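# Uncap a marker and leave both parts on the desk

## Task

Pull the cap off the marker so the two are separate, with both the marker and its cap resting on the desk afterwards; then open the grippers, release everything and move the robot away. The robot must stay upright and level the whole time: toppling over or ending up leaning counts as failure.

## Robot and tools

ROBOT. A LinearBot: an omnidirectional wheeled base with a tall column (about 1.75 m). A carriage rides up and down the column (lift_m, 0 to 1 m) and holds two identical six-joint arms, left and right, each ending in a two-finger gripper. The arm bases sit roughly 0.57 m plus lift_m above the floor; carriage parts extend about 0.15 m lower. Reach is about 0.78 m from the shoulder but only about 0.38 m downward below the arm base. A hand is about 0.16 m long and 0.1 m wide (0.14 m with fingers open). Parked arm joints 1-6: 0, 0.05, 0.05, 1.45, 0, 0; with both parked the robot is about 0.95 m wide, 0.7 m long. The wheel motors are weak (2 N m), so light pushes already trigger a contact_stop.

CAMERAS. carriage_camera is fixed on the carriage, facing forward, tilted about 20 degrees downward. left_wrist_camera and right_wrist_camera look out beyond the fingertips. All images are 672x504; pixel (0,0) is top-left. No sensor reports a lean, so check the pictures for tilt.

FRAMES. Base frame: origin on the floor below the base centre, x forward, y left, z up. left_hand and right_hand are the midpoint between each hand's finger pads, in this frame, in metres. quat_wxyz rotates base axes into hand axes; hand z runs along the fingers, fingers open along hand y; a hand pointing straight up with joints 1, 5, 6 at zero reads (1, 0, 0, 0). base_odometry is in the frame the base had when the scene began; it counts wheel rotation, so slip looks like motion. Heading is left-positive, -3.142 to 3.142. Hand readings can be off, more so at long reach; a level hand holding 1 kg droops 10-17 cm.

TOOLS.
execute_actions: actions is a list holding one action or none (empty list = just report state and images). An action may contain base, joints, or both; the motions begin together and may finish at different times. base holds exactly one relative command, an offset from where the base last reported itself: translate_m (metres, forward positive, -2 to 2), strafe_m (metres, left positive, -2 to 2) or rotate_rad (radians, counter-clockwise/left positive, -6.3 to 6.3). joints is one dictionary keyed by joint name covering both arms; every value is an absolute target, not an offset: lift_m 0 to 1 m; for each side (left_/right_): joint1_rad -2.617 to 3.054 (arm swing about vertical, 0 forward, positive left); joint2_rad 0 to 3.141 (shoulder: 0 upper arm back and level, 1.57 vertical, 3.14 forward and level); joint3_rad 0 to 3.141 (elbow, 0 folded, 3.14 straight); joint4_rad -1.57 to 1.57 (wrist pitch, positive lifts fingertips); joint5_rad -1.57 to 1.57 (wrist yaw, positive turns fingertips right, opposite to joint1); joint6_rad -2.094 to 2.094 (roll about the finger axis, positive clockwise viewed from the forearm); gripper_m 0 to 0.093 m (pad gap). Joints or base not named may still be driving to earlier targets. Each action lasts at most 15 s. Unknown keys or out-of-range numbers reject the whole call and nothing moves. cameras: list of camera names or all; omitted/null means all, [] means none.
wait: seconds, 0 to 10; commands nothing and returns state and images.
zoom_image: camera plus region [x0, y0, x1, y1] in pixels of that camera's most recent full image, no larger than 504x504.
finished_scene: scene number; irreversible, ends the scene once the last command has been held, and reports success.

RESULTS. base_status and joint_status tell how each commanded motion ended. done: within tolerance (for the base, wheels turned the full amount even if slipping; a 1-2 mm move may fall short yet say done). off_target: stopped away from target and may still push; normal for a gripper holding something. contact_stop / time_out: target dropped, holds where it stopped. "joint command not followed" (often with a cause line) means a self-collision check refused an arm's targets; named joints then show not_followed and may be retried on later actions until valid targets are sent. The gripper part still runs. on_its_own lists uncommanded behaviour; "held at" is the held target, not the position. motor_effort is percent of maximum, positive toward larger joint values, bracket = peak of last action; readings are noisy and biased. A lift effort that keeps falling while lowering means a hand rests on something. A drive_wheels value at rest clearly above a free move's means the base presses on something. Joint torques are raw drive outputs with offsets and noise. ARM HIT means an arm struck the robot hard. MOTOR HOT appears at 75 °C; at 90 °C that arm halts for 10 s, at 100 °C it goes limp and falls (OVER-TEMPERATURE FAULT; keys show limit_stop_at_motor_heat; resend targets). Stretched arms heat quickly even empty. If a result reports a stop, later calls in that same reply are skipped. The robot keeps holding the last command while you think.

CAUTIONS. Gripper force is about 45-60 N per pad. Keep the arms from striking or pressing each other; to untangle, move only the refused arm clear first, then the other. After a drive is blocked, back off about 0.2 m along the reverse direction (undo a turn by turning back), repeating if still pressed. The base can slide under a table edge and the column hit it; reversing into such an edge can tip the robot. Arms have no contact stop and snap to targets once freed. Tipping risk rises with a high carriage, outstretched arms, loads, pulling, or abrupt stops. Avoid drops, slams and hard pushes; leave both parts on the desk, open the grippers and move away before finishing.

Each tool is called after "Emit:" as a command line: name --argument value for each argument, lists and objects as JSON in quotes; but a table of rows of numbers goes row by row, as --pt "numbers of a row", without its own name.

## Session

Emit:
execute_actions --actions '[]'

Scene clock: 0.00 s.
Joint torques (N m, as the arm reports them, + toward a larger angle): no reading
base_odometry: x=+0.000 y=+0.000 heading=+0.000 (m, m, rad; odometry frame)
base_status: not commanded
joint_positions: lift_m=+0.303 left_joint1_rad=-0.010 left_joint2_rad=+0.072 left_joint3_rad=+0.046 left_joint4_rad=+1.479 left_joint5_rad=+0.044 left_joint6_rad=-0.028 left_gripper_m=+0.095 right_joint1_rad=-0.022 right_joint2_rad=+0.063 right_joint3_rad=+0.034 right_joint4_rad=+1.428 right_joint5_rad=-0.039 right_joint6_rad=+0.044 right_gripper_m=+0.095
joint_status: not commanded
motor_effort: lift_m=+26 drive_wheels=-3 (%)
left_hand: x=+0.3138 y=+0.3017 z=+1.2996 quat_wxyz=(+0.998, +0.022, +0.059, -0.020) (m; base frame)
right_hand: x=+0.3271 y=-0.3038 z=+1.2946 quat_wxyz=(+0.996, -0.017, +0.086, +0.012) (m; base frame)
pictures: carriage_camera, left_wrist_camera, right_wrist_camera
Images, in order (width x height): carriage_camera 672x504, left_wrist_camera 672x504, right_wrist_camera 672x504.

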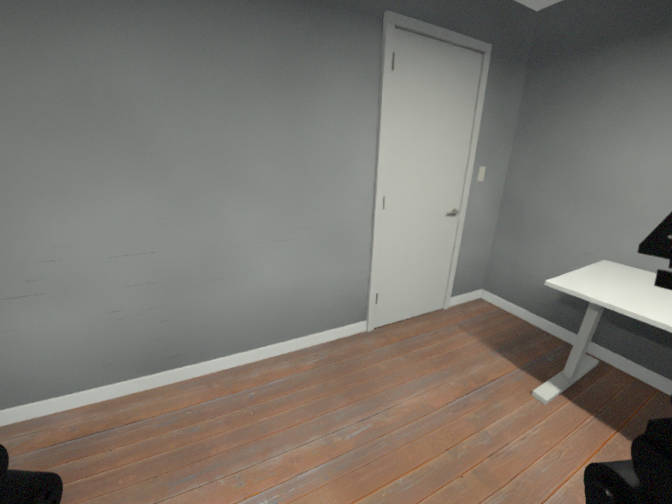

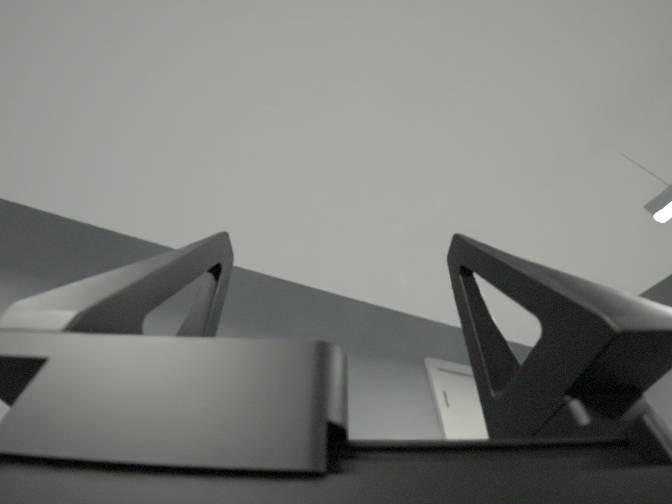

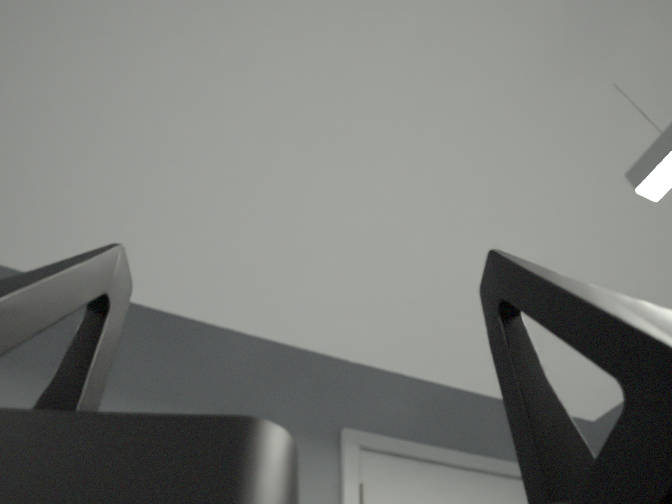

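Emit:
execute_actions --actions '[{"base":{"rotate_rad":-1.1},"joints":{"lift_m":0.45,"left_joint2_rad":1.2,"left_joint3_rad":0.6,"left_joint4_rad":-0.9,"right_joint2_rad":1.2,"right_joint3_rad":0.6,"right_joint4_rad":-0.9}}]'

Scene clock: 6.27 s.
Joint torques (N m, as the arm reports them, + toward a larger angle): left_arm=[-0.21 -2.85  6.12  0.46 -0.06  0.03] | right_arm=[-0.49 -3.42  5.99  0.44  0.05 -0.05]
base_odometry: x=+0.000 y=+0.000 heading=-1.099 (m, m, rad; odometry frame)
base_status: done
joint_positions: lift_m=+0.450 left_joint1_rad=-0.010 left_joint2_rad=+1.194 left_joint3_rad=+0.609 left_joint4_rad=-0.885 left_joint5_rad=+0.043 left_joint6_rad=-0.028 left_gripper_m=+0.095 right_joint1_rad=-0.022 right_joint2_rad=+1.202 right_joint3_rad=+0.605 right_joint4_rad=-0.892 right_joint5_rad=-0.039 right_joint6_rad=+0.044 right_gripper_m=+0.095
joint_status: all done
motor_effort: lift_m=+30(42) drive_wheels=+8(31) (%)
left_hand: x=+0.4667 y=+0.3003 z=+1.0458 quat_wxyz=(+0.050, -0.008, +0.998, -0.022) (m; base frame)
right_hand: x=+0.4629 y=-0.3069 z=+1.0431 quat_wxyz=(+0.040, +0.032, +0.998, +0.020) (m; base frame)
pictures: carriage_camera, left_wrist_camera, right_wrist_camera
Images, in order (width x height): carriage_camera 672x504, left_wrist_camera 672x504, right_wrist_camera 672x504.

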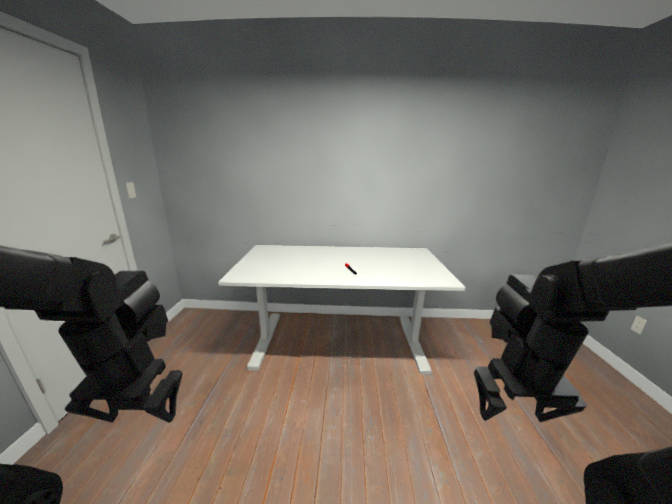

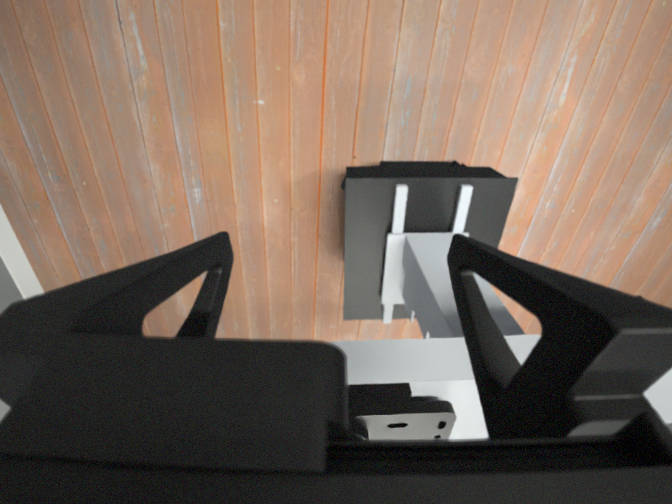

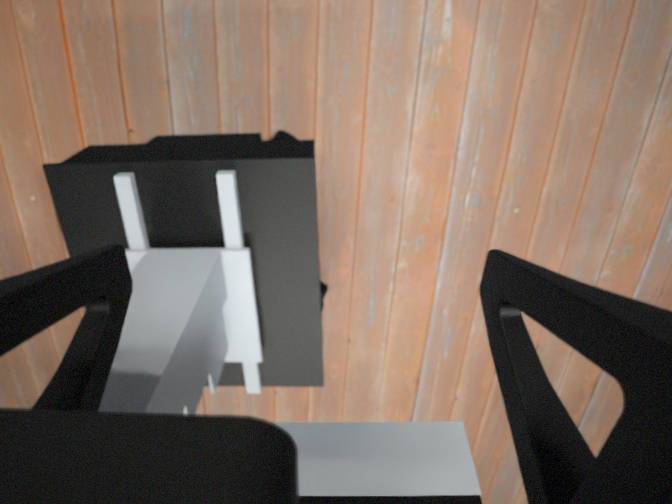

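Emit:
execute_actions --actions '[{"base":{"translate_m":0.95}}]'

Scene clock: 14.37 s.
Joint torques (N m, as the arm reports them, + toward a larger angle): left_arm=[-0.19 -2.78  6.03  0.51 -0.06  0.03] | right_arm=[-0.52 -3.31  6.08  0.48  0.04 -0.03]
base_odometry: x=+0.430 y=-0.847 heading=-1.100 (m, m, rad; odometry frame)
base_status: done
joint_positions: lift_m=+0.450 left_joint1_rad=-0.010 left_joint2_rad=+1.194 left_joint3_rad=+0.609 left_joint4_rad=-0.890 left_joint5_rad=+0.043 left_joint6_rad=-0.028 left_gripper_m=+0.095 right_joint1_rad=-0.022 right_joint2_rad=+1.202 right_joint3_rad=+0.605 right_joint4_rad=-0.893 right_joint5_rad=-0.039 right_joint6_rad=+0.044 right_gripper_m=+0.095
joint_status: not commanded
motor_effort: lift_m=+30(29) drive_wheels=-7(40) (%)
left_hand: x=+0.4656 y=+0.3004 z=+1.0456 quat_wxyz=(+0.047, -0.008, +0.999, -0.022) (m; base frame)
right_hand: x=+0.4628 y=-0.3069 z=+1.0431 quat_wxyz=(+0.040, +0.032, +0.998, +0.020) (m; base frame)
pictures: carriage_camera, left_wrist_camera, right_wrist_camera
Images, in order (width x height): carriage_camera 672x504, left_wrist_camera 672x504, right_wrist_camera 672x504.

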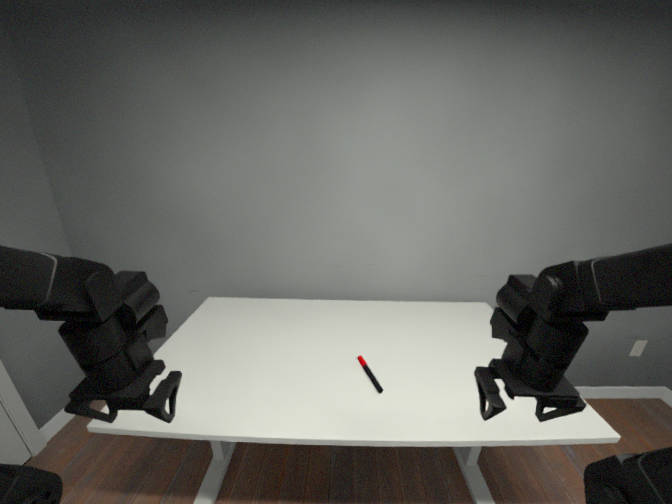

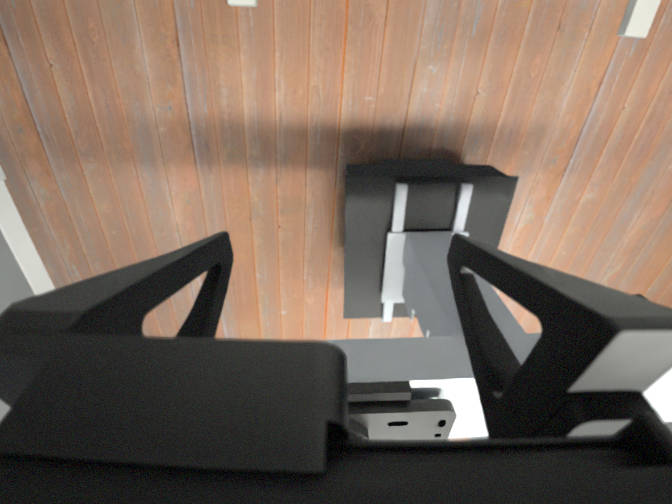

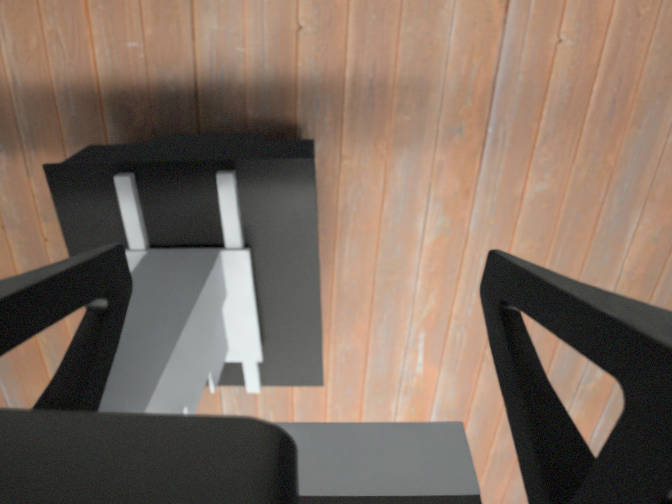

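Emit:
execute_actions --actions '[{"base":{"translate_m":0.27},"joints":{"right_joint1_rad":0.46,"right_joint2_rad":2.4,"right_joint3_rad":1.4,"right_joint4_rad":-0.57,"right_joint5_rad":0,"right_joint6_rad":0.13,"lift_m":0.5}}]'

Scene clock: 33.03 s.
Joint torques (N m, as the arm reports them, + toward a larger angle): left_arm=[-0.2  -2.82  6.08  0.54 -0.06  0.03] | right_arm=[ -0.76 -13.94   6.19   0.21   0.04   0.02]
base_odometry: x=+0.553 y=-1.088 heading=-1.101 (m, m, rad; odometry frame)
base_status: done
joint_positions: lift_m=+0.500 left_joint1_rad=-0.010 left_joint2_rad=+1.194 left_joint3_rad=+0.609 left_joint4_rad=-0.896 left_joint5_rad=+0.043 left_joint6_rad=-0.028 left_gripper_m=+0.095 right_joint1_rad=+0.463 right_joint2_rad=+2.412 right_joint3_rad=+1.383 right_joint4_rad=-0.561 right_joint5_rad=-0.002 right_joint6_rad=+0.123 right_gripper_m=+0.095
joint_status: all done
motor_effort: lift_m=+30(33) drive_wheels=-8(37) (%)
left_hand: x=+0.4642 y=+0.3004 z=+1.0954 quat_wxyz=(+0.045, -0.008, +0.999, -0.022) (m; base frame)
right_hand: x=+0.6305 y=-0.1350 z=+0.9311 quat_wxyz=(-0.010, -0.169, +0.986, -0.002) (m; base frame)
pictures: carriage_camera, left_wrist_camera, right_wrist_camera
Images, in order (width x height): carriage_camera 672x504, left_wrist_camera 672x504, right_wrist_camera 672x504.

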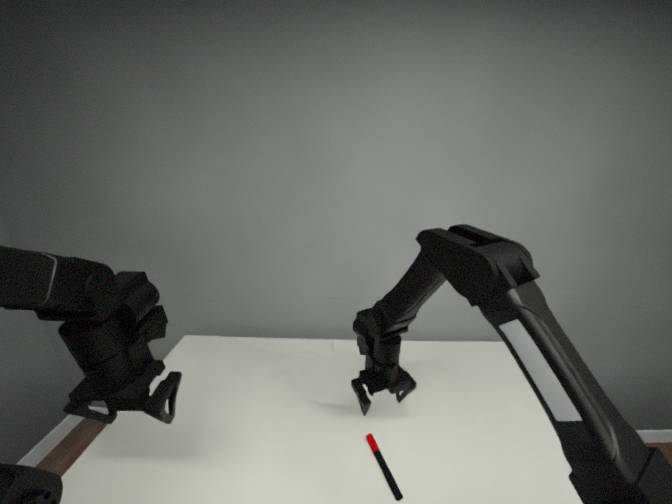

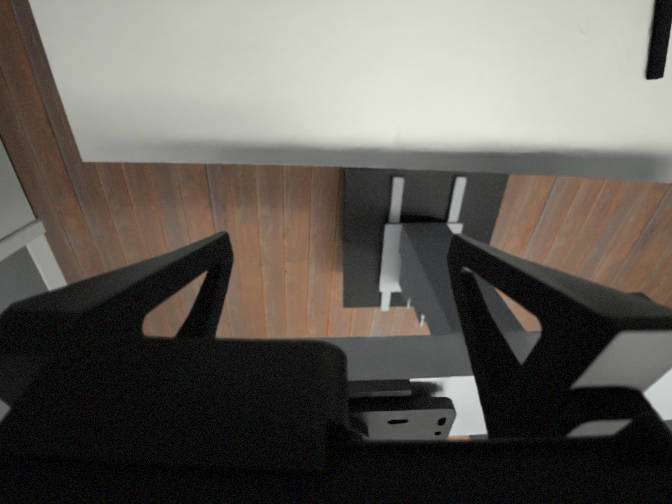

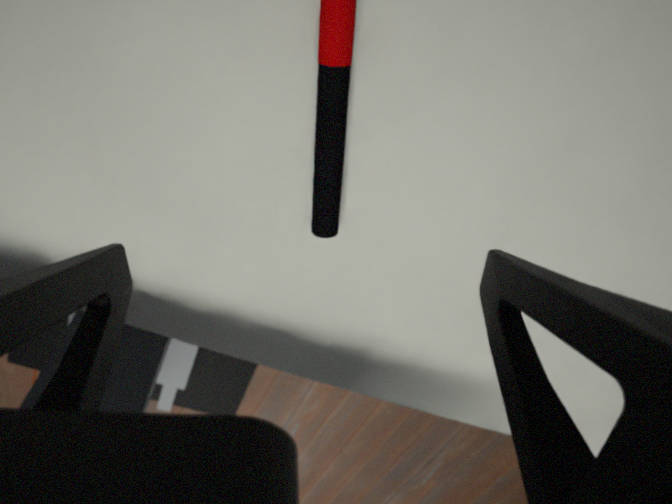

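Emit:
execute_actions --actions '[{"joints":{"lift_m":0.38}}]' --cameras '["carriage_camera","right_wrist_camera"]'

Scene clock: 36.37 s.
Joint torques (N m, as the arm reports them, + toward a larger angle): left_arm=[-0.17 -2.74  6.1   0.55 -0.05  0.03] | right_arm=[ -0.65 -13.73   5.84   0.24   0.11   0.03]
base_odometry: x=+0.553 y=-1.088 heading=-1.101 (m, m, rad; odometry frame)
base_status: not commanded
joint_positions: lift_m=+0.380 left_joint1_rad=-0.010 left_joint2_rad=+1.194 left_joint3_rad=+0.609 left_joint4_rad=-0.896 left_joint5_rad=+0.043 left_joint6_rad=-0.028 left_gripper_m=+0.095 right_joint1_rad=+0.463 right_joint2_rad=+2.409 right_joint3_rad=+1.388 right_joint4_rad=-0.563 right_joint5_rad=-0.002 right_joint6_rad=+0.123 right_gripper_m=+0.095
joint_status: all done
motor_effort: lift_m=+24(23) drive_wheels=+6(8) (%)
left_hand: x=+0.4640 y=+0.3004 z=+0.9759 quat_wxyz=(+0.044, -0.008, +0.999, -0.022) (m; base frame)
right_hand: x=+0.6327 y=-0.1339 z=+0.8137 quat_wxyz=(-0.006, -0.169, +0.986, -0.001) (m; base frame)
pictures: carriage_camera, right_wrist_camera
Images, in order (width x height): carriage_camera 672x504, right_wrist_camera 672x504.

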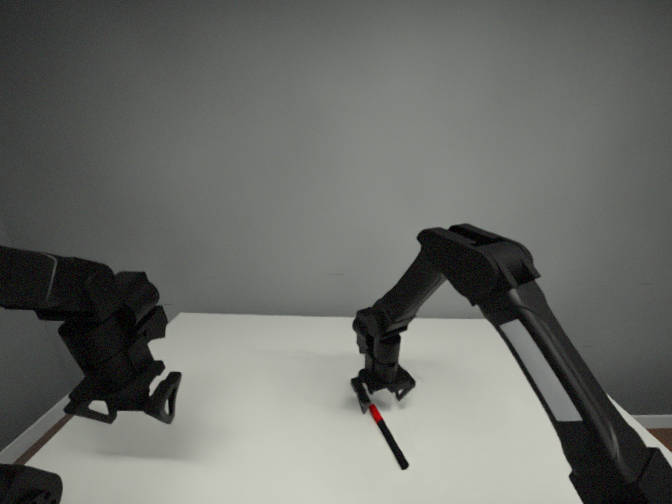

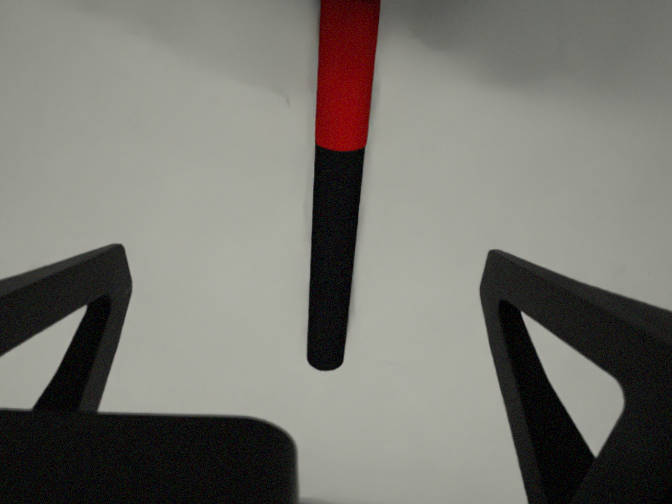

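Emit:
execute_actions --actions '[{"base":{"translate_m":-0.04}}]' --cameras '[]'

Emit:
execute_actions --actions '[{"base":{"strafe_m":-0.022},"joints":{"lift_m":0.34}}]' --cameras '["carriage_camera","right_wrist_camera"]'

Scene clock: 42.73 s.
Joint torques (N m, as the arm reports them, + toward a larger angle): left_arm=[-0.16 -2.84  6.09  0.57 -0.06  0.03] | right_arm=[ -0.82 -13.79   5.71   0.22   0.05   0.05]
base_odometry: x=+0.534 y=-1.052 heading=-1.101 (m, m, rad; odometry frame)
base_status: done
joint_positions: lift_m=+0.380 left_joint1_rad=-0.010 left_joint2_rad=+1.194 left_joint3_rad=+0.609 left_joint4_rad=-0.896 left_joint5_rad=+0.043 left_joint6_rad=-0.028 left_gripper_m=+0.095 right_joint1_rad=+0.463 right_joint2_rad=+2.409 right_joint3_rad=+1.388 right_joint4_rad=-0.563 right_joint5_rad=-0.002 right_joint6_rad=+0.123 right_gripper_m=+0.095
joint_status: not commanded
motor_effort: lift_m=+23(28) drive_wheels=+3(34) (%)
left_hand: x=+0.4640 y=+0.3004 z=+0.9759 quat_wxyz=(+0.044, -0.008, +0.999, -0.022) (m; base frame)
right_hand: x=+0.6327 y=-0.1339 z=+0.8137 quat_wxyz=(-0.006, -0.169, +0.986, -0.001) (m; base frame)
pictures: none
No camera images: the call's "cameras" was empty. Leave "cameras" out to get every camera's image.

Scene clock: 43.70 s.
Joint torques (N m, as the arm reports them, + toward a larger angle): left_arm=[-0.26 -2.81  6.08  0.59 -0.06  0.03] | right_arm=[ -0.63 -13.96   5.74   0.27   0.09   0.05]
base_odometry: x=+0.515 y=-1.062 heading=-1.101 (m, m, rad; odometry frame)
base_status: done
joint_positions: lift_m=+0.340 left_joint1_rad=-0.010 left_joint2_rad=+1.194 left_joint3_rad=+0.609 left_joint4_rad=-0.898 left_joint5_rad=+0.043 left_joint6_rad=-0.028 left_gripper_m=+0.095 right_joint1_rad=+0.462 right_joint2_rad=+2.413 right_joint3_rad=+1.388 right_joint4_rad=-0.566 right_joint5_rad=-0.002 right_joint6_rad=+0.123 right_gripper_m=+0.095
joint_status: all done
motor_effort: lift_m=+25(22) drive_wheels=-4(26) (%)
left_hand: x=+0.4635 y=+0.3004 z=+0.9359 quat_wxyz=(+0.043, -0.008, +0.999, -0.022) (m; base frame)
right_hand: x=+0.6314 y=-0.1350 z=+0.7723 quat_wxyz=(-0.009, -0.169, +0.986, -0.002) (m; base frame)
pictures: carriage_camera, right_wrist_camera
Images, in order (width x height): carriage_camera 672x504, right_wrist_camera 672x504.

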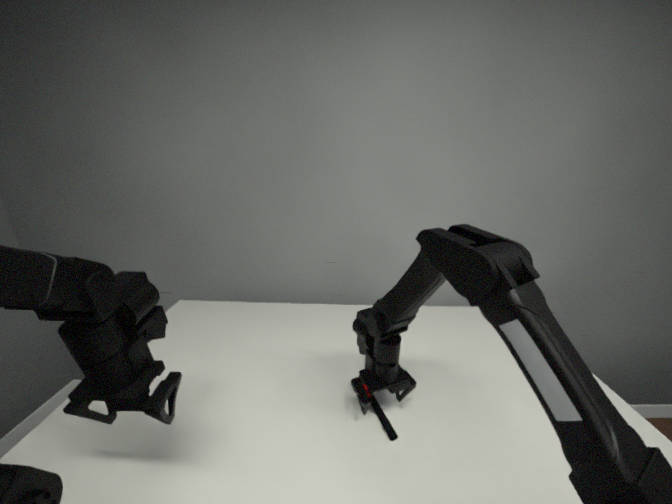

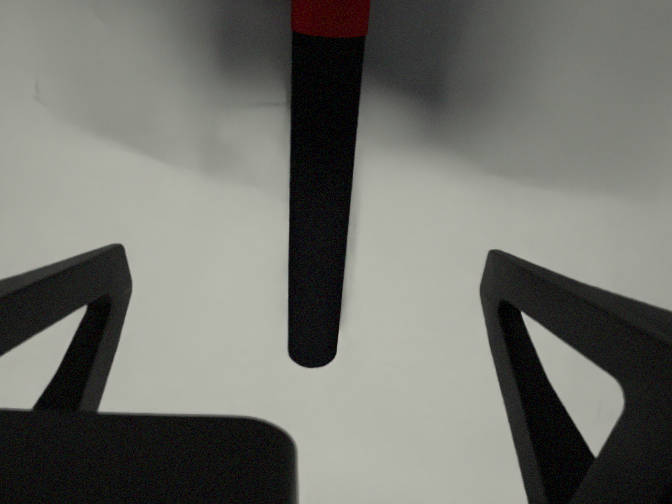

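Emit:
execute_actions --actions '[{"joints":{"lift_m":0.312}}]' --cameras '["carriage_camera","right_wrist_camera"]'

Emit:
execute_actions --actions '[{"joints":{"right_gripper_m":0.0}}]' --cameras '["carriage_camera","right_wrist_camera"]'

Scene clock: 46.73 s.
Joint torques (N m, as the arm reports them, + toward a larger angle): left_arm=[-0.19 -2.79  6.23  0.55 -0.06  0.04] | right_arm=[ -0.65 -13.98   5.57   0.25   0.08   0.06]
base_odometry: x=+0.515 y=-1.062 heading=-1.101 (m, m, rad; odometry frame)
base_status: not commanded
joint_positions: lift_m=+0.312 left_joint1_rad=-0.010 left_joint2_rad=+1.194 left_joint3_rad=+0.608 left_joint4_rad=-0.898 left_joint5_rad=+0.043 left_joint6_rad=-0.028 left_gripper_m=+0.095 right_joint1_rad=+0.462 right_joint2_rad=+2.412 right_joint3_rad=+1.388 right_joint4_rad=-0.567 right_joint5_rad=-0.002 right_joint6_rad=+0.123 right_gripper_m=+0.095
joint_status: all done
motor_effort: lift_m=+25(26) drive_wheels=-3(4) (%)
left_hand: x=+0.4630 y=+0.3004 z=+0.9075 quat_wxyz=(+0.042, -0.008, +0.999, -0.022) (m; base frame)
right_hand: x=+0.6313 y=-0.1350 z=+0.7446 quat_wxyz=(-0.010, -0.169, +0.986, -0.002) (m; base frame)
pictures: carriage_camera, right_wrist_camera
Images, in order (width x height): carriage_camera 672x504, right_wrist_camera 672x504.

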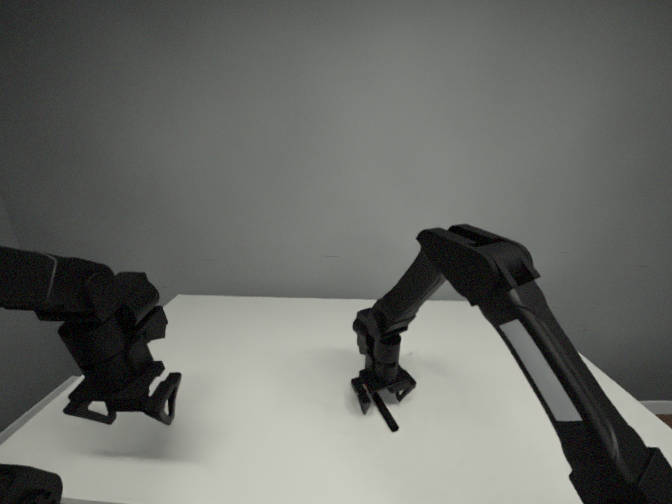

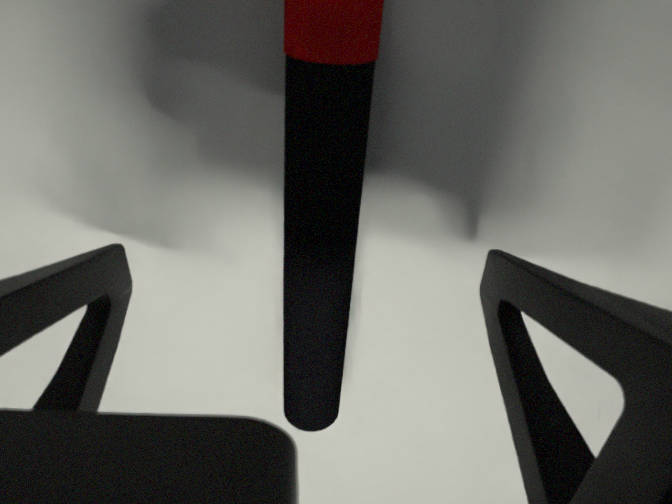

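Scene clock: 47.57 s.
Joint torques (N m, as the arm reports them, + toward a larger angle): left_arm=[-0.13 -2.81  6.24  0.57 -0.06  0.03] | right_arm=[ -0.64 -12.59   5.24   0.38   0.04   0.06]
base_odometry: x=+0.515 y=-1.062 heading=-1.101 (m, m, rad; odometry frame)
base_status: not commanded
joint_positions: lift_m=+0.312 left_joint1_rad=-0.010 left_joint2_rad=+1.194 left_joint3_rad=+0.608 left_joint4_rad=-0.899 left_joint5_rad=+0.043 left_joint6_rad=-0.028 left_gripper_m=+0.095 right_joint1_rad=+0.462 right_joint2_rad=+2.395 right_joint3_rad=+1.397 right_joint4_rad=-0.572 right_joint5_rad=-0.002 right_joint6_rad=+0.124 right_gripper_m=+0.001
joint_status: all done
motor_effort: lift_m=+22(27) drive_wheels=-3(4) (%)
left_hand: x=+0.4629 y=+0.3004 z=+0.9075 quat_wxyz=(+0.042, -0.008, +0.999, -0.022) (m; base frame)
right_hand: x=+0.6371 y=-0.1321 z=+0.7526 quat_wxyz=(+0.000, -0.169, +0.986, +0.001) (m; base frame)
pictures: carriage_camera, right_wrist_camera
Images, in order (width x height): carriage_camera 672x504, right_wrist_camera 672x504.

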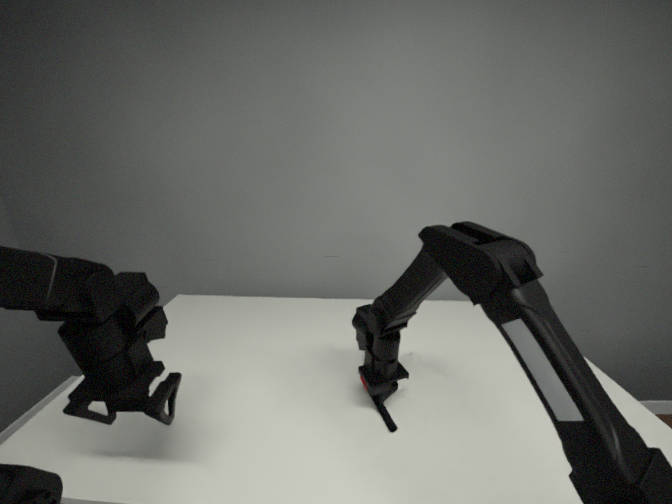

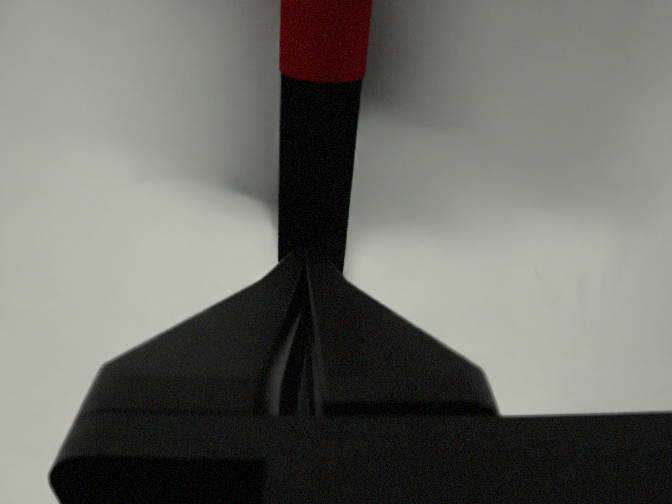

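Slipped over the top; go lower.

Emit:
execute_actions --actions '[{"joints":{"right_gripper_m":0.06}}]' --cameras '[]'

Emit:
execute_actions --actions '[{"joints":{"lift_m":0.294}}]' --cameras '[]'

Emit:
execute_actions --actions '[{"joints":{"right_gripper_m":0.0}}]' --cameras '["right_wrist_camera"]'

Scene clock: 51.13 s.
Joint torques (N m, as the arm reports them, + toward a larger angle): left_arm=[-0.18 -2.81  6.2   0.58 -0.06  0.03] | right_arm=[ -0.68 -12.74   5.19   0.38   0.08   0.04]
base_odometry: x=+0.515 y=-1.062 heading=-1.101 (m, m, rad; odometry frame)
base_status: not commanded
joint_positions: lift_m=+0.312 left_joint1_rad=-0.010 left_joint2_rad=+1.194 left_joint3_rad=+0.608 left_joint4_rad=-0.899 left_joint5_rad=+0.043 left_joint6_rad=-0.028 left_gripper_m=+0.095 right_joint1_rad=+0.462 right_joint2_rad=+2.395 right_joint3_rad=+1.397 right_joint4_rad=-0.572 right_joint5_rad=-0.002 right_joint6_rad=+0.124 right_gripper_m=+0.060
joint_status: all done
motor_effort: lift_m=+26(24) drive_wheels=-3(3) (%)
left_hand: x=+0.4629 y=+0.3004 z=+0.9075 quat_wxyz=(+0.042, -0.008, +0.999, -0.022) (m; base frame)
right_hand: x=+0.6371 y=-0.1321 z=+0.7526 quat_wxyz=(+0.000, -0.169, +0.986, +0.001) (m; base frame)
pictures: none
No camera images: the call's "cameras" was empty. Leave "cameras" out to get every camera's image.

Scene clock: 51.73 s.
Joint torques (N m, as the arm reports them, + toward a larger angle): left_arm=[-0.15 -2.77  6.19  0.59 -0.06  0.04] | right_arm=[ -0.76 -13.11   5.11   0.35   0.05   0.04]
base_odometry: x=+0.515 y=-1.062 heading=-1.101 (m, m, rad; odometry frame)
base_status: not commanded
joint_positions: lift_m=+0.294 left_joint1_rad=-0.010 left_joint2_rad=+1.194 left_joint3_rad=+0.606 left_joint4_rad=-0.900 left_joint5_rad=+0.043 left_joint6_rad=-0.028 left_gripper_m=+0.095 right_joint1_rad=+0.462 right_joint2_rad=+2.400 right_joint3_rad=+1.397 right_joint4_rad=-0.571 right_joint5_rad=-0.001 right_joint6_rad=+0.124 right_gripper_m=+0.060
joint_status: all done
motor_effort: lift_m=+26(17) drive_wheels=+3(5) (%)
left_hand: x=+0.4622 y=+0.3004 z=+0.8892 quat_wxyz=(+0.041, -0.008, +0.999, -0.022) (m; base frame)
right_hand: x=+0.6362 y=-0.1328 z=+0.7325 quat_wxyz=(-0.002, -0.168, +0.986, +0.000) (m; base frame)
pictures: none
No camera images: the call's "cameras" was empty. Leave "cameras" out to get every camera's image.

Scene clock: 52.37 s.
Joint torques (N m, as the arm reports them, + toward a larger angle): left_arm=[-0.14 -2.8   6.29  0.58 -0.06  0.03] | right_arm=[ -0.74 -13.06   5.14   0.34   0.04   0.05]
base_odometry: x=+0.515 y=-1.062 heading=-1.101 (m, m, rad; odometry frame)
base_status: not commanded
joint_positions: lift_m=+0.294 left_joint1_rad=-0.010 left_joint2_rad=+1.194 left_joint3_rad=+0.606 left_joint4_rad=-0.900 left_joint5_rad=+0.043 left_joint6_rad=-0.028 left_gripper_m=+0.095 right_joint1_rad=+0.462 right_joint2_rad=+2.400 right_joint3_rad=+1.397 right_joint4_rad=-0.571 right_joint5_rad=-0.001 right_joint6_rad=+0.124 right_gripper_m=+0.018
joint_status: right_gripper_m off_target (ended at +0.018, target +0.000)
motor_effort: lift_m=+25(26) drive_wheels=+4(4) (%)
left_hand: x=+0.4622 y=+0.3004 z=+0.8892 quat_wxyz=(+0.041, -0.008, +0.999, -0.022) (m; base frame)
right_hand: x=+0.6362 y=-0.1328 z=+0.7325 quat_wxyz=(-0.002, -0.168, +0.986, +0.000) (m; base frame)
pictures: right_wrist_camera
Images, in order (width x height): right_wrist_camera 672x504.

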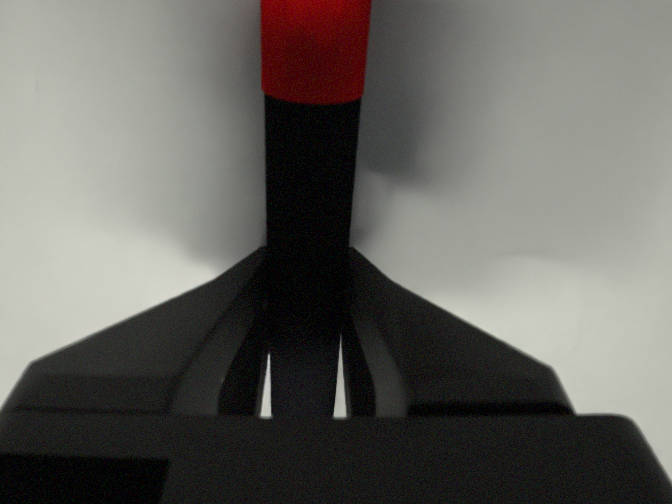

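Emit:
execute_actions --actions '[{"joints":{"lift_m":0.42}}]' --cameras '[]'

Emit:
execute_actions --actions '[{"joints":{"right_joint1_rad":0.3,"right_joint2_rad":1.8,"right_joint3_rad":0.9,"right_joint4_rad":-0.67,"right_joint6_rad":-1.7,"left_joint2_rad":2.21,"left_joint3_rad":0.67,"left_joint4_rad":1.04,"left_joint5_rad":0,"left_joint6_rad":0,"left_gripper_m":0.07}}]' --cameras '[]'

Emit:
execute_actions --actions '[{"joints":{"left_joint1_rad":-0.85}}]'

Scene clock: 66.23 s.
Joint torques (N m, as the arm reports them, + toward a larger angle): left_arm=[-0.18 -2.81  6.28  0.59 -0.06  0.04] | right_arm=[ -0.73 -13.34   5.1    0.33   0.04   0.03]
base_odometry: x=+0.515 y=-1.062 heading=-1.101 (m, m, rad; odometry frame)
base_status: not commanded
joint_positions: lift_m=+0.420 left_joint1_rad=-0.010 left_joint2_rad=+1.194 left_joint3_rad=+0.606 left_joint4_rad=-0.900 left_joint5_rad=+0.043 left_joint6_rad=-0.028 left_gripper_m=+0.095 right_joint1_rad=+0.462 right_joint2_rad=+2.405 right_joint3_rad=+1.397 right_joint4_rad=-0.571 right_joint5_rad=-0.001 right_joint6_rad=+0.124 right_gripper_m=+0.018
joint_status: all done
motor_effort: lift_m=+30(33) drive_wheels=+4(4) (%)
left_hand: x=+0.4622 y=+0.3004 z=+1.0145 quat_wxyz=(+0.041, -0.008, +0.999, -0.022) (m; base frame)
right_hand: x=+0.6353 y=-0.1333 z=+0.8563 quat_wxyz=(-0.004, -0.168, +0.986, -0.001) (m; base frame)
pictures: none
No camera images: the call's "cameras" was empty. Leave "cameras" out to get every camera's image.

Scene clock: 68.13 s.
Joint torques (N m, as the arm reports them, + toward a larger angle): left_arm=[ -0.18 -10.13   4.51   2.38  -0.14   0.11] | right_arm=[ 0.08 -9.06  4.45  0.2  -0.08 -0.14]
base_odometry: x=+0.515 y=-1.062 heading=-1.101 (m, m, rad; odometry frame)
base_status: not commanded
joint_positions: lift_m=+0.420 left_joint1_rad=-0.010 left_joint2_rad=+2.201 left_joint3_rad=+0.662 left_joint4_rad=+1.034 left_joint5_rad=+0.004 left_joint6_rad=-0.006 left_gripper_m=+0.070 right_joint1_rad=+0.292 right_joint2_rad=+1.812 right_joint3_rad=+0.910 right_joint4_rad=-0.662 right_joint5_rad=+0.002 right_joint6_rad=-1.691 right_gripper_m=+0.018
joint_status: all done
motor_effort: lift_m=+30(30) drive_wheels=+4(5) (%)
left_hand: x=+0.7403 y=+0.3044 z=+0.9513 quat_wxyz=(+0.508, +0.003, +0.861, -0.006) (m; base frame)
right_hand: x=+0.5538 y=-0.2284 z=+0.9555 quat_wxyz=(+0.002, -0.837, +0.548, -0.003) (m; base frame)
pictures: none
No camera images: the call's "cameras" was empty. Leave "cameras" out to get every camera's image.

Scene clock: 69.47 s.
Joint torques (N m, as the arm reports them, + toward a larger angle): left_arm=[ -0.17 -10.06   4.49   2.38  -0.11   0.1 ] | right_arm=[ 0.16 -9.15  4.51  0.12 -0.04 -0.13]
base_odometry: x=+0.515 y=-1.062 heading=-1.101 (m, m, rad; odometry frame)
base_status: not commanded
joint_positions: lift_m=+0.420 left_joint1_rad=-0.850 left_joint2_rad=+2.201 left_joint3_rad=+0.662 left_joint4_rad=+1.034 left_joint5_rad=+0.003 left_joint6_rad=-0.006 left_gripper_m=+0.070 right_joint1_rad=+0.292 right_joint2_rad=+1.812 right_joint3_rad=+0.910 right_joint4_rad=-0.662 right_joint5_rad=+0.002 right_joint6_rad=-1.691 right_gripper_m=+0.018
joint_status: all done
motor_effort: lift_m=+29(32) drive_wheels=+4(4) (%)
left_hand: x=+0.5840 y=-0.0353 z=+0.9513 quat_wxyz=(+0.462, +0.353, +0.785, -0.212) (m; base frame)
right_hand: x=+0.5538 y=-0.2284 z=+0.9555 quat_wxyz=(+0.002, -0.837, +0.548, -0.003) (m; base frame)
pictures: carriage_camera, left_wrist_camera, right_wrist_camera
Images, in order (width x height): carriage_camera 672x504, left_wrist_camera 672x504, right_wrist_camera 672x504.

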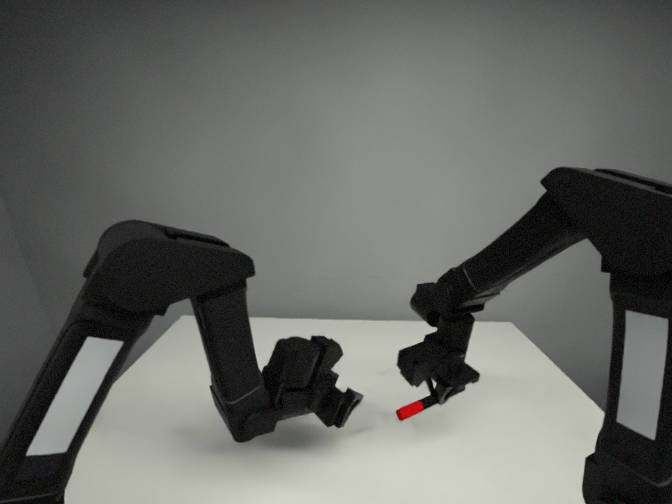

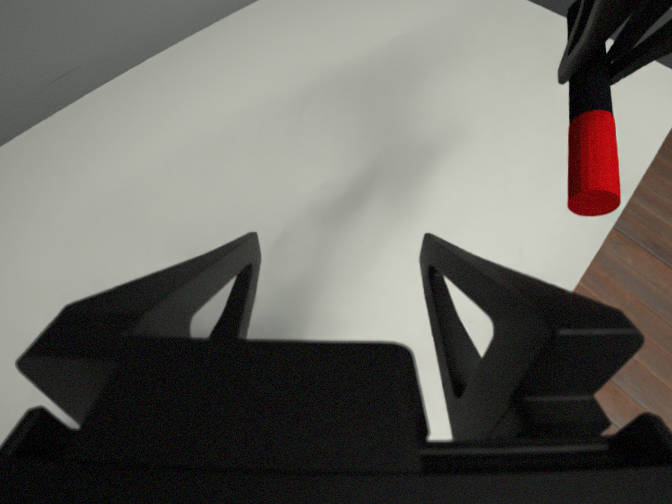

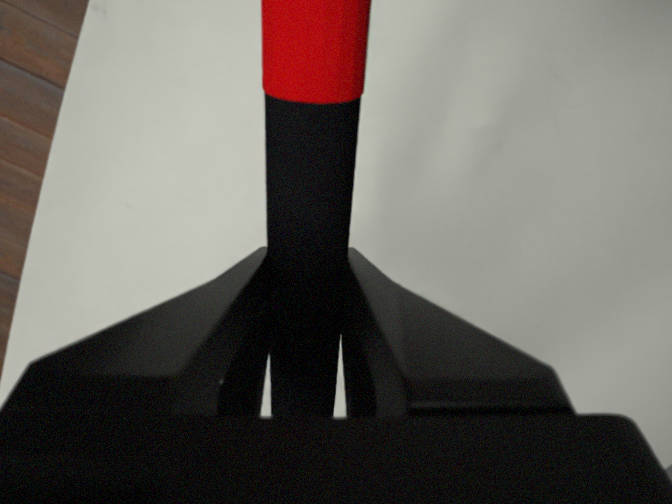

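Emit:
execute_actions --actions '[{"joints":{"left_joint1_rad":-1.11}}]'

Scene clock: 74.30 s.
Joint torques (N m, as the arm reports them, + toward a larger angle): left_arm=[  0.31 -10.07   4.52   2.38  -0.13   0.1 ] | right_arm=[ 0.11 -9.08  4.6   0.2  -0.02 -0.15]
base_odometry: x=+0.515 y=-1.062 heading=-1.101 (m, m, rad; odometry frame)
base_status: not commanded
joint_positions: lift_m=+0.420 left_joint1_rad=-1.116 left_joint2_rad=+2.201 left_joint3_rad=+0.662 left_joint4_rad=+1.034 left_joint5_rad=+0.003 left_joint6_rad=-0.006 left_gripper_m=+0.070 right_joint1_rad=+0.292 right_joint2_rad=+1.812 right_joint3_rad=+0.910 right_joint4_rad=-0.662 right_joint5_rad=+0.002 right_joint6_rad=-1.691 right_gripper_m=+0.018
joint_status: all done
motor_effort: lift_m=+28(29) drive_wheels=+4(4) (%)
left_hand: x=+0.4829 y=-0.1025 z=+0.9513 quat_wxyz=(+0.430, +0.454, +0.732, -0.271) (m; base frame)
right_hand: x=+0.5538 y=-0.2284 z=+0.9555 quat_wxyz=(+0.002, -0.837, +0.548, -0.003) (m; base frame)
pictures: carriage_camera, left_wrist_camera, right_wrist_camera
Images, in order (width x height): carriage_camera 672x504, left_wrist_camera 672x504, right_wrist_camera 672x504.

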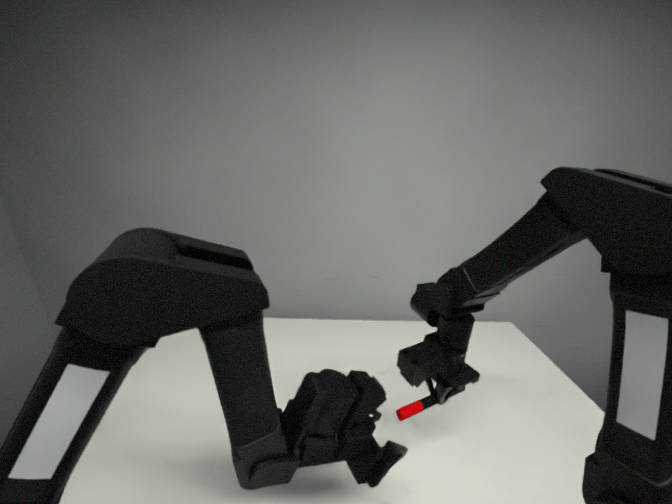

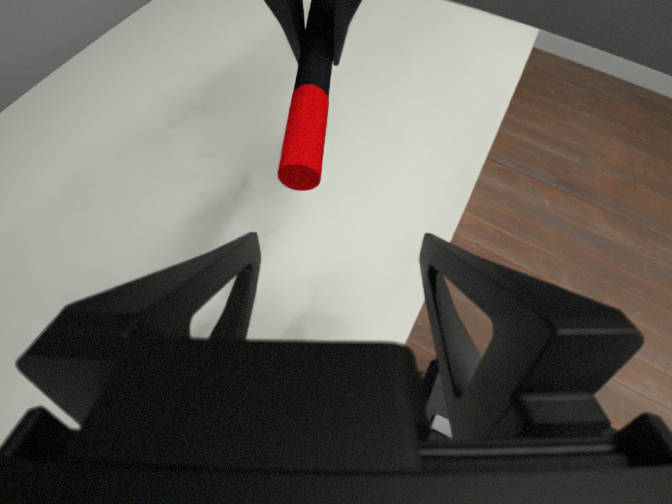

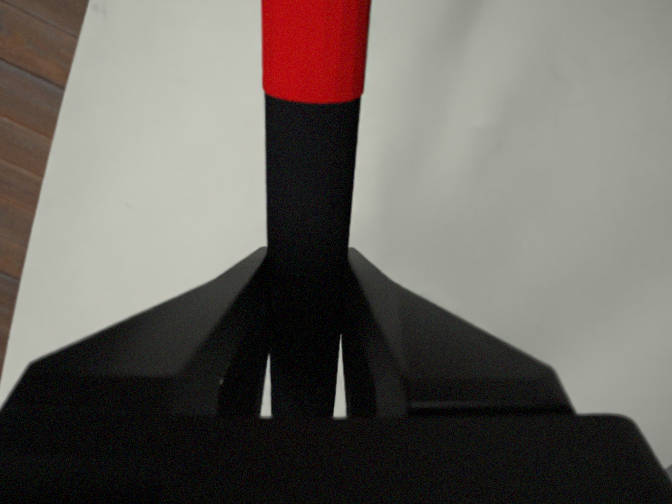

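Emit:
execute_actions --actions '[{"joints":{"right_joint6_rad":-1.82,"left_joint1_rad":-1.1,"left_joint2_rad":2.27,"left_joint3_rad":0.85,"left_joint4_rad":0.92}}]'

Scene clock: 78.17 s.
Joint torques (N m, as the arm reports them, + toward a larger angle): left_arm=[  0.48 -11.8    5.15   2.27  -0.12   0.1 ] | right_arm=[ 0.16 -9.15  4.7   0.16 -0.02 -0.13]
base_odometry: x=+0.515 y=-1.062 heading=-1.101 (m, m, rad; odometry frame)
base_status: not commanded
joint_positions: lift_m=+0.420 left_joint1_rad=-1.110 left_joint2_rad=+2.266 left_joint3_rad=+0.842 left_joint4_rad=+0.925 left_joint5_rad=+0.003 left_joint6_rad=-0.006 left_gripper_m=+0.070 right_joint1_rad=+0.292 right_joint2_rad=+1.812 right_joint3_rad=+0.910 right_joint4_rad=-0.662 right_joint5_rad=+0.002 right_joint6_rad=-1.811 right_gripper_m=+0.018
joint_status: all done
motor_effort: lift_m=+33(33) drive_wheels=+4(4) (%)
left_hand: x=+0.5039 y=-0.1388 z=+0.9517 quat_wxyz=(+0.433, +0.451, +0.732, -0.271) (m; base frame)
right_hand: x=+0.5538 y=-0.2284 z=+0.9555 quat_wxyz=(+0.002, -0.868, +0.496, -0.003) (m; base frame)
pictures: carriage_camera, left_wrist_camera, right_wrist_camera
Images, in order (width x height): carriage_camera 672x504, left_wrist_camera 672x504, right_wrist_camera 672x504.

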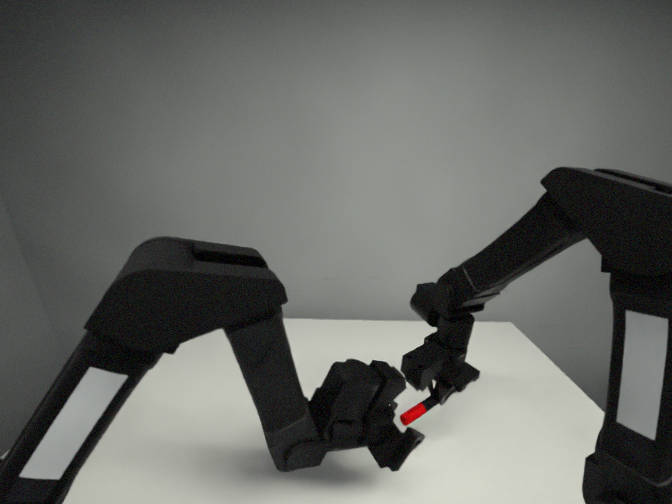

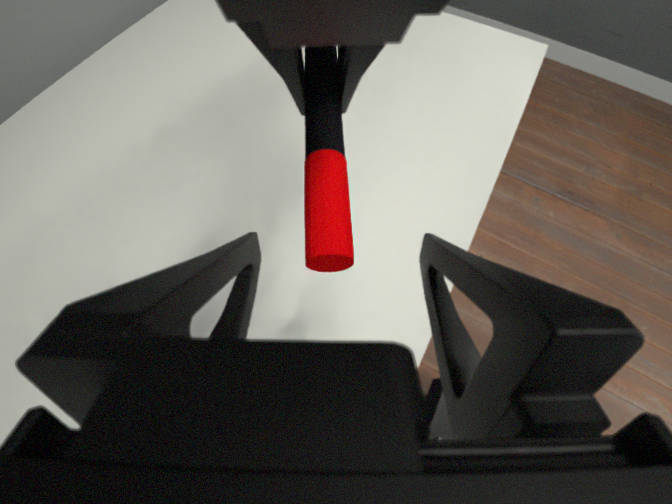

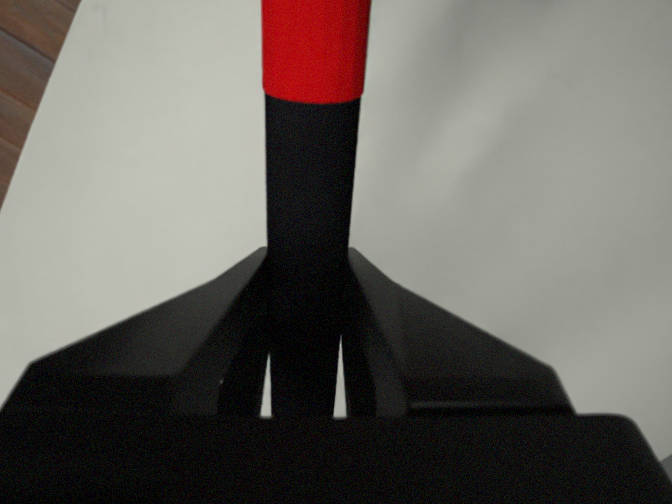

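Emit:
execute_actions --actions '[{"joints":{"left_joint1_rad":-1.09,"left_joint2_rad":2.43,"left_joint3_rad":0.92,"left_joint4_rad":1.16}}]'

Scene clock: 83.73 s.
Joint torques (N m, as the arm reports them, + toward a larger angle): left_arm=[  0.33 -12.58   4.59   2.54  -0.12   0.1 ] | right_arm=[ 0.08 -9.3   4.54  0.15 -0.05 -0.15]
base_odometry: x=+0.515 y=-1.062 heading=-1.101 (m, m, rad; odometry frame)
base_status: not commanded
joint_positions: lift_m=+0.420 left_joint1_rad=-1.098 left_joint2_rad=+2.426 left_joint3_rad=+0.914 left_joint4_rad=+1.147 left_joint5_rad=+0.003 left_joint6_rad=-0.006 left_gripper_m=+0.070 right_joint1_rad=+0.292 right_joint2_rad=+1.812 right_joint3_rad=+0.910 right_joint4_rad=-0.662 right_joint5_rad=+0.002 right_joint6_rad=-1.811 right_gripper_m=+0.018
joint_status: all done
motor_effort: lift_m=+33(30) drive_wheels=+4(4) (%)
left_hand: x=+0.5195 y=-0.1564 z=+0.9443 quat_wxyz=(+0.482, +0.428, +0.704, -0.298) (m; base frame)
right_hand: x=+0.5538 y=-0.2284 z=+0.9555 quat_wxyz=(+0.002, -0.868, +0.496, -0.003) (m; base frame)
pictures: carriage_camera, left_wrist_camera, right_wrist_camera
Images, in order (width x height): carriage_camera 672x504, left_wrist_camera 672x504, right_wrist_camera 672x504.

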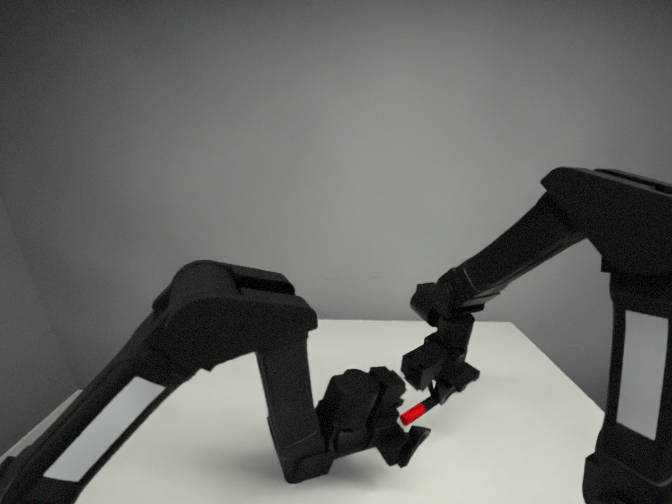

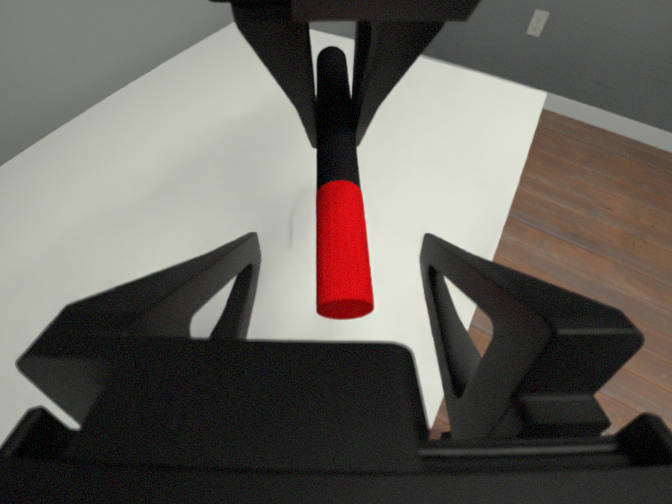

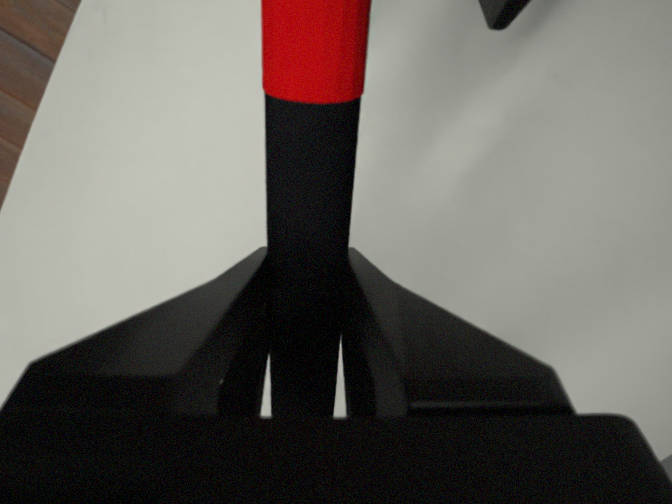

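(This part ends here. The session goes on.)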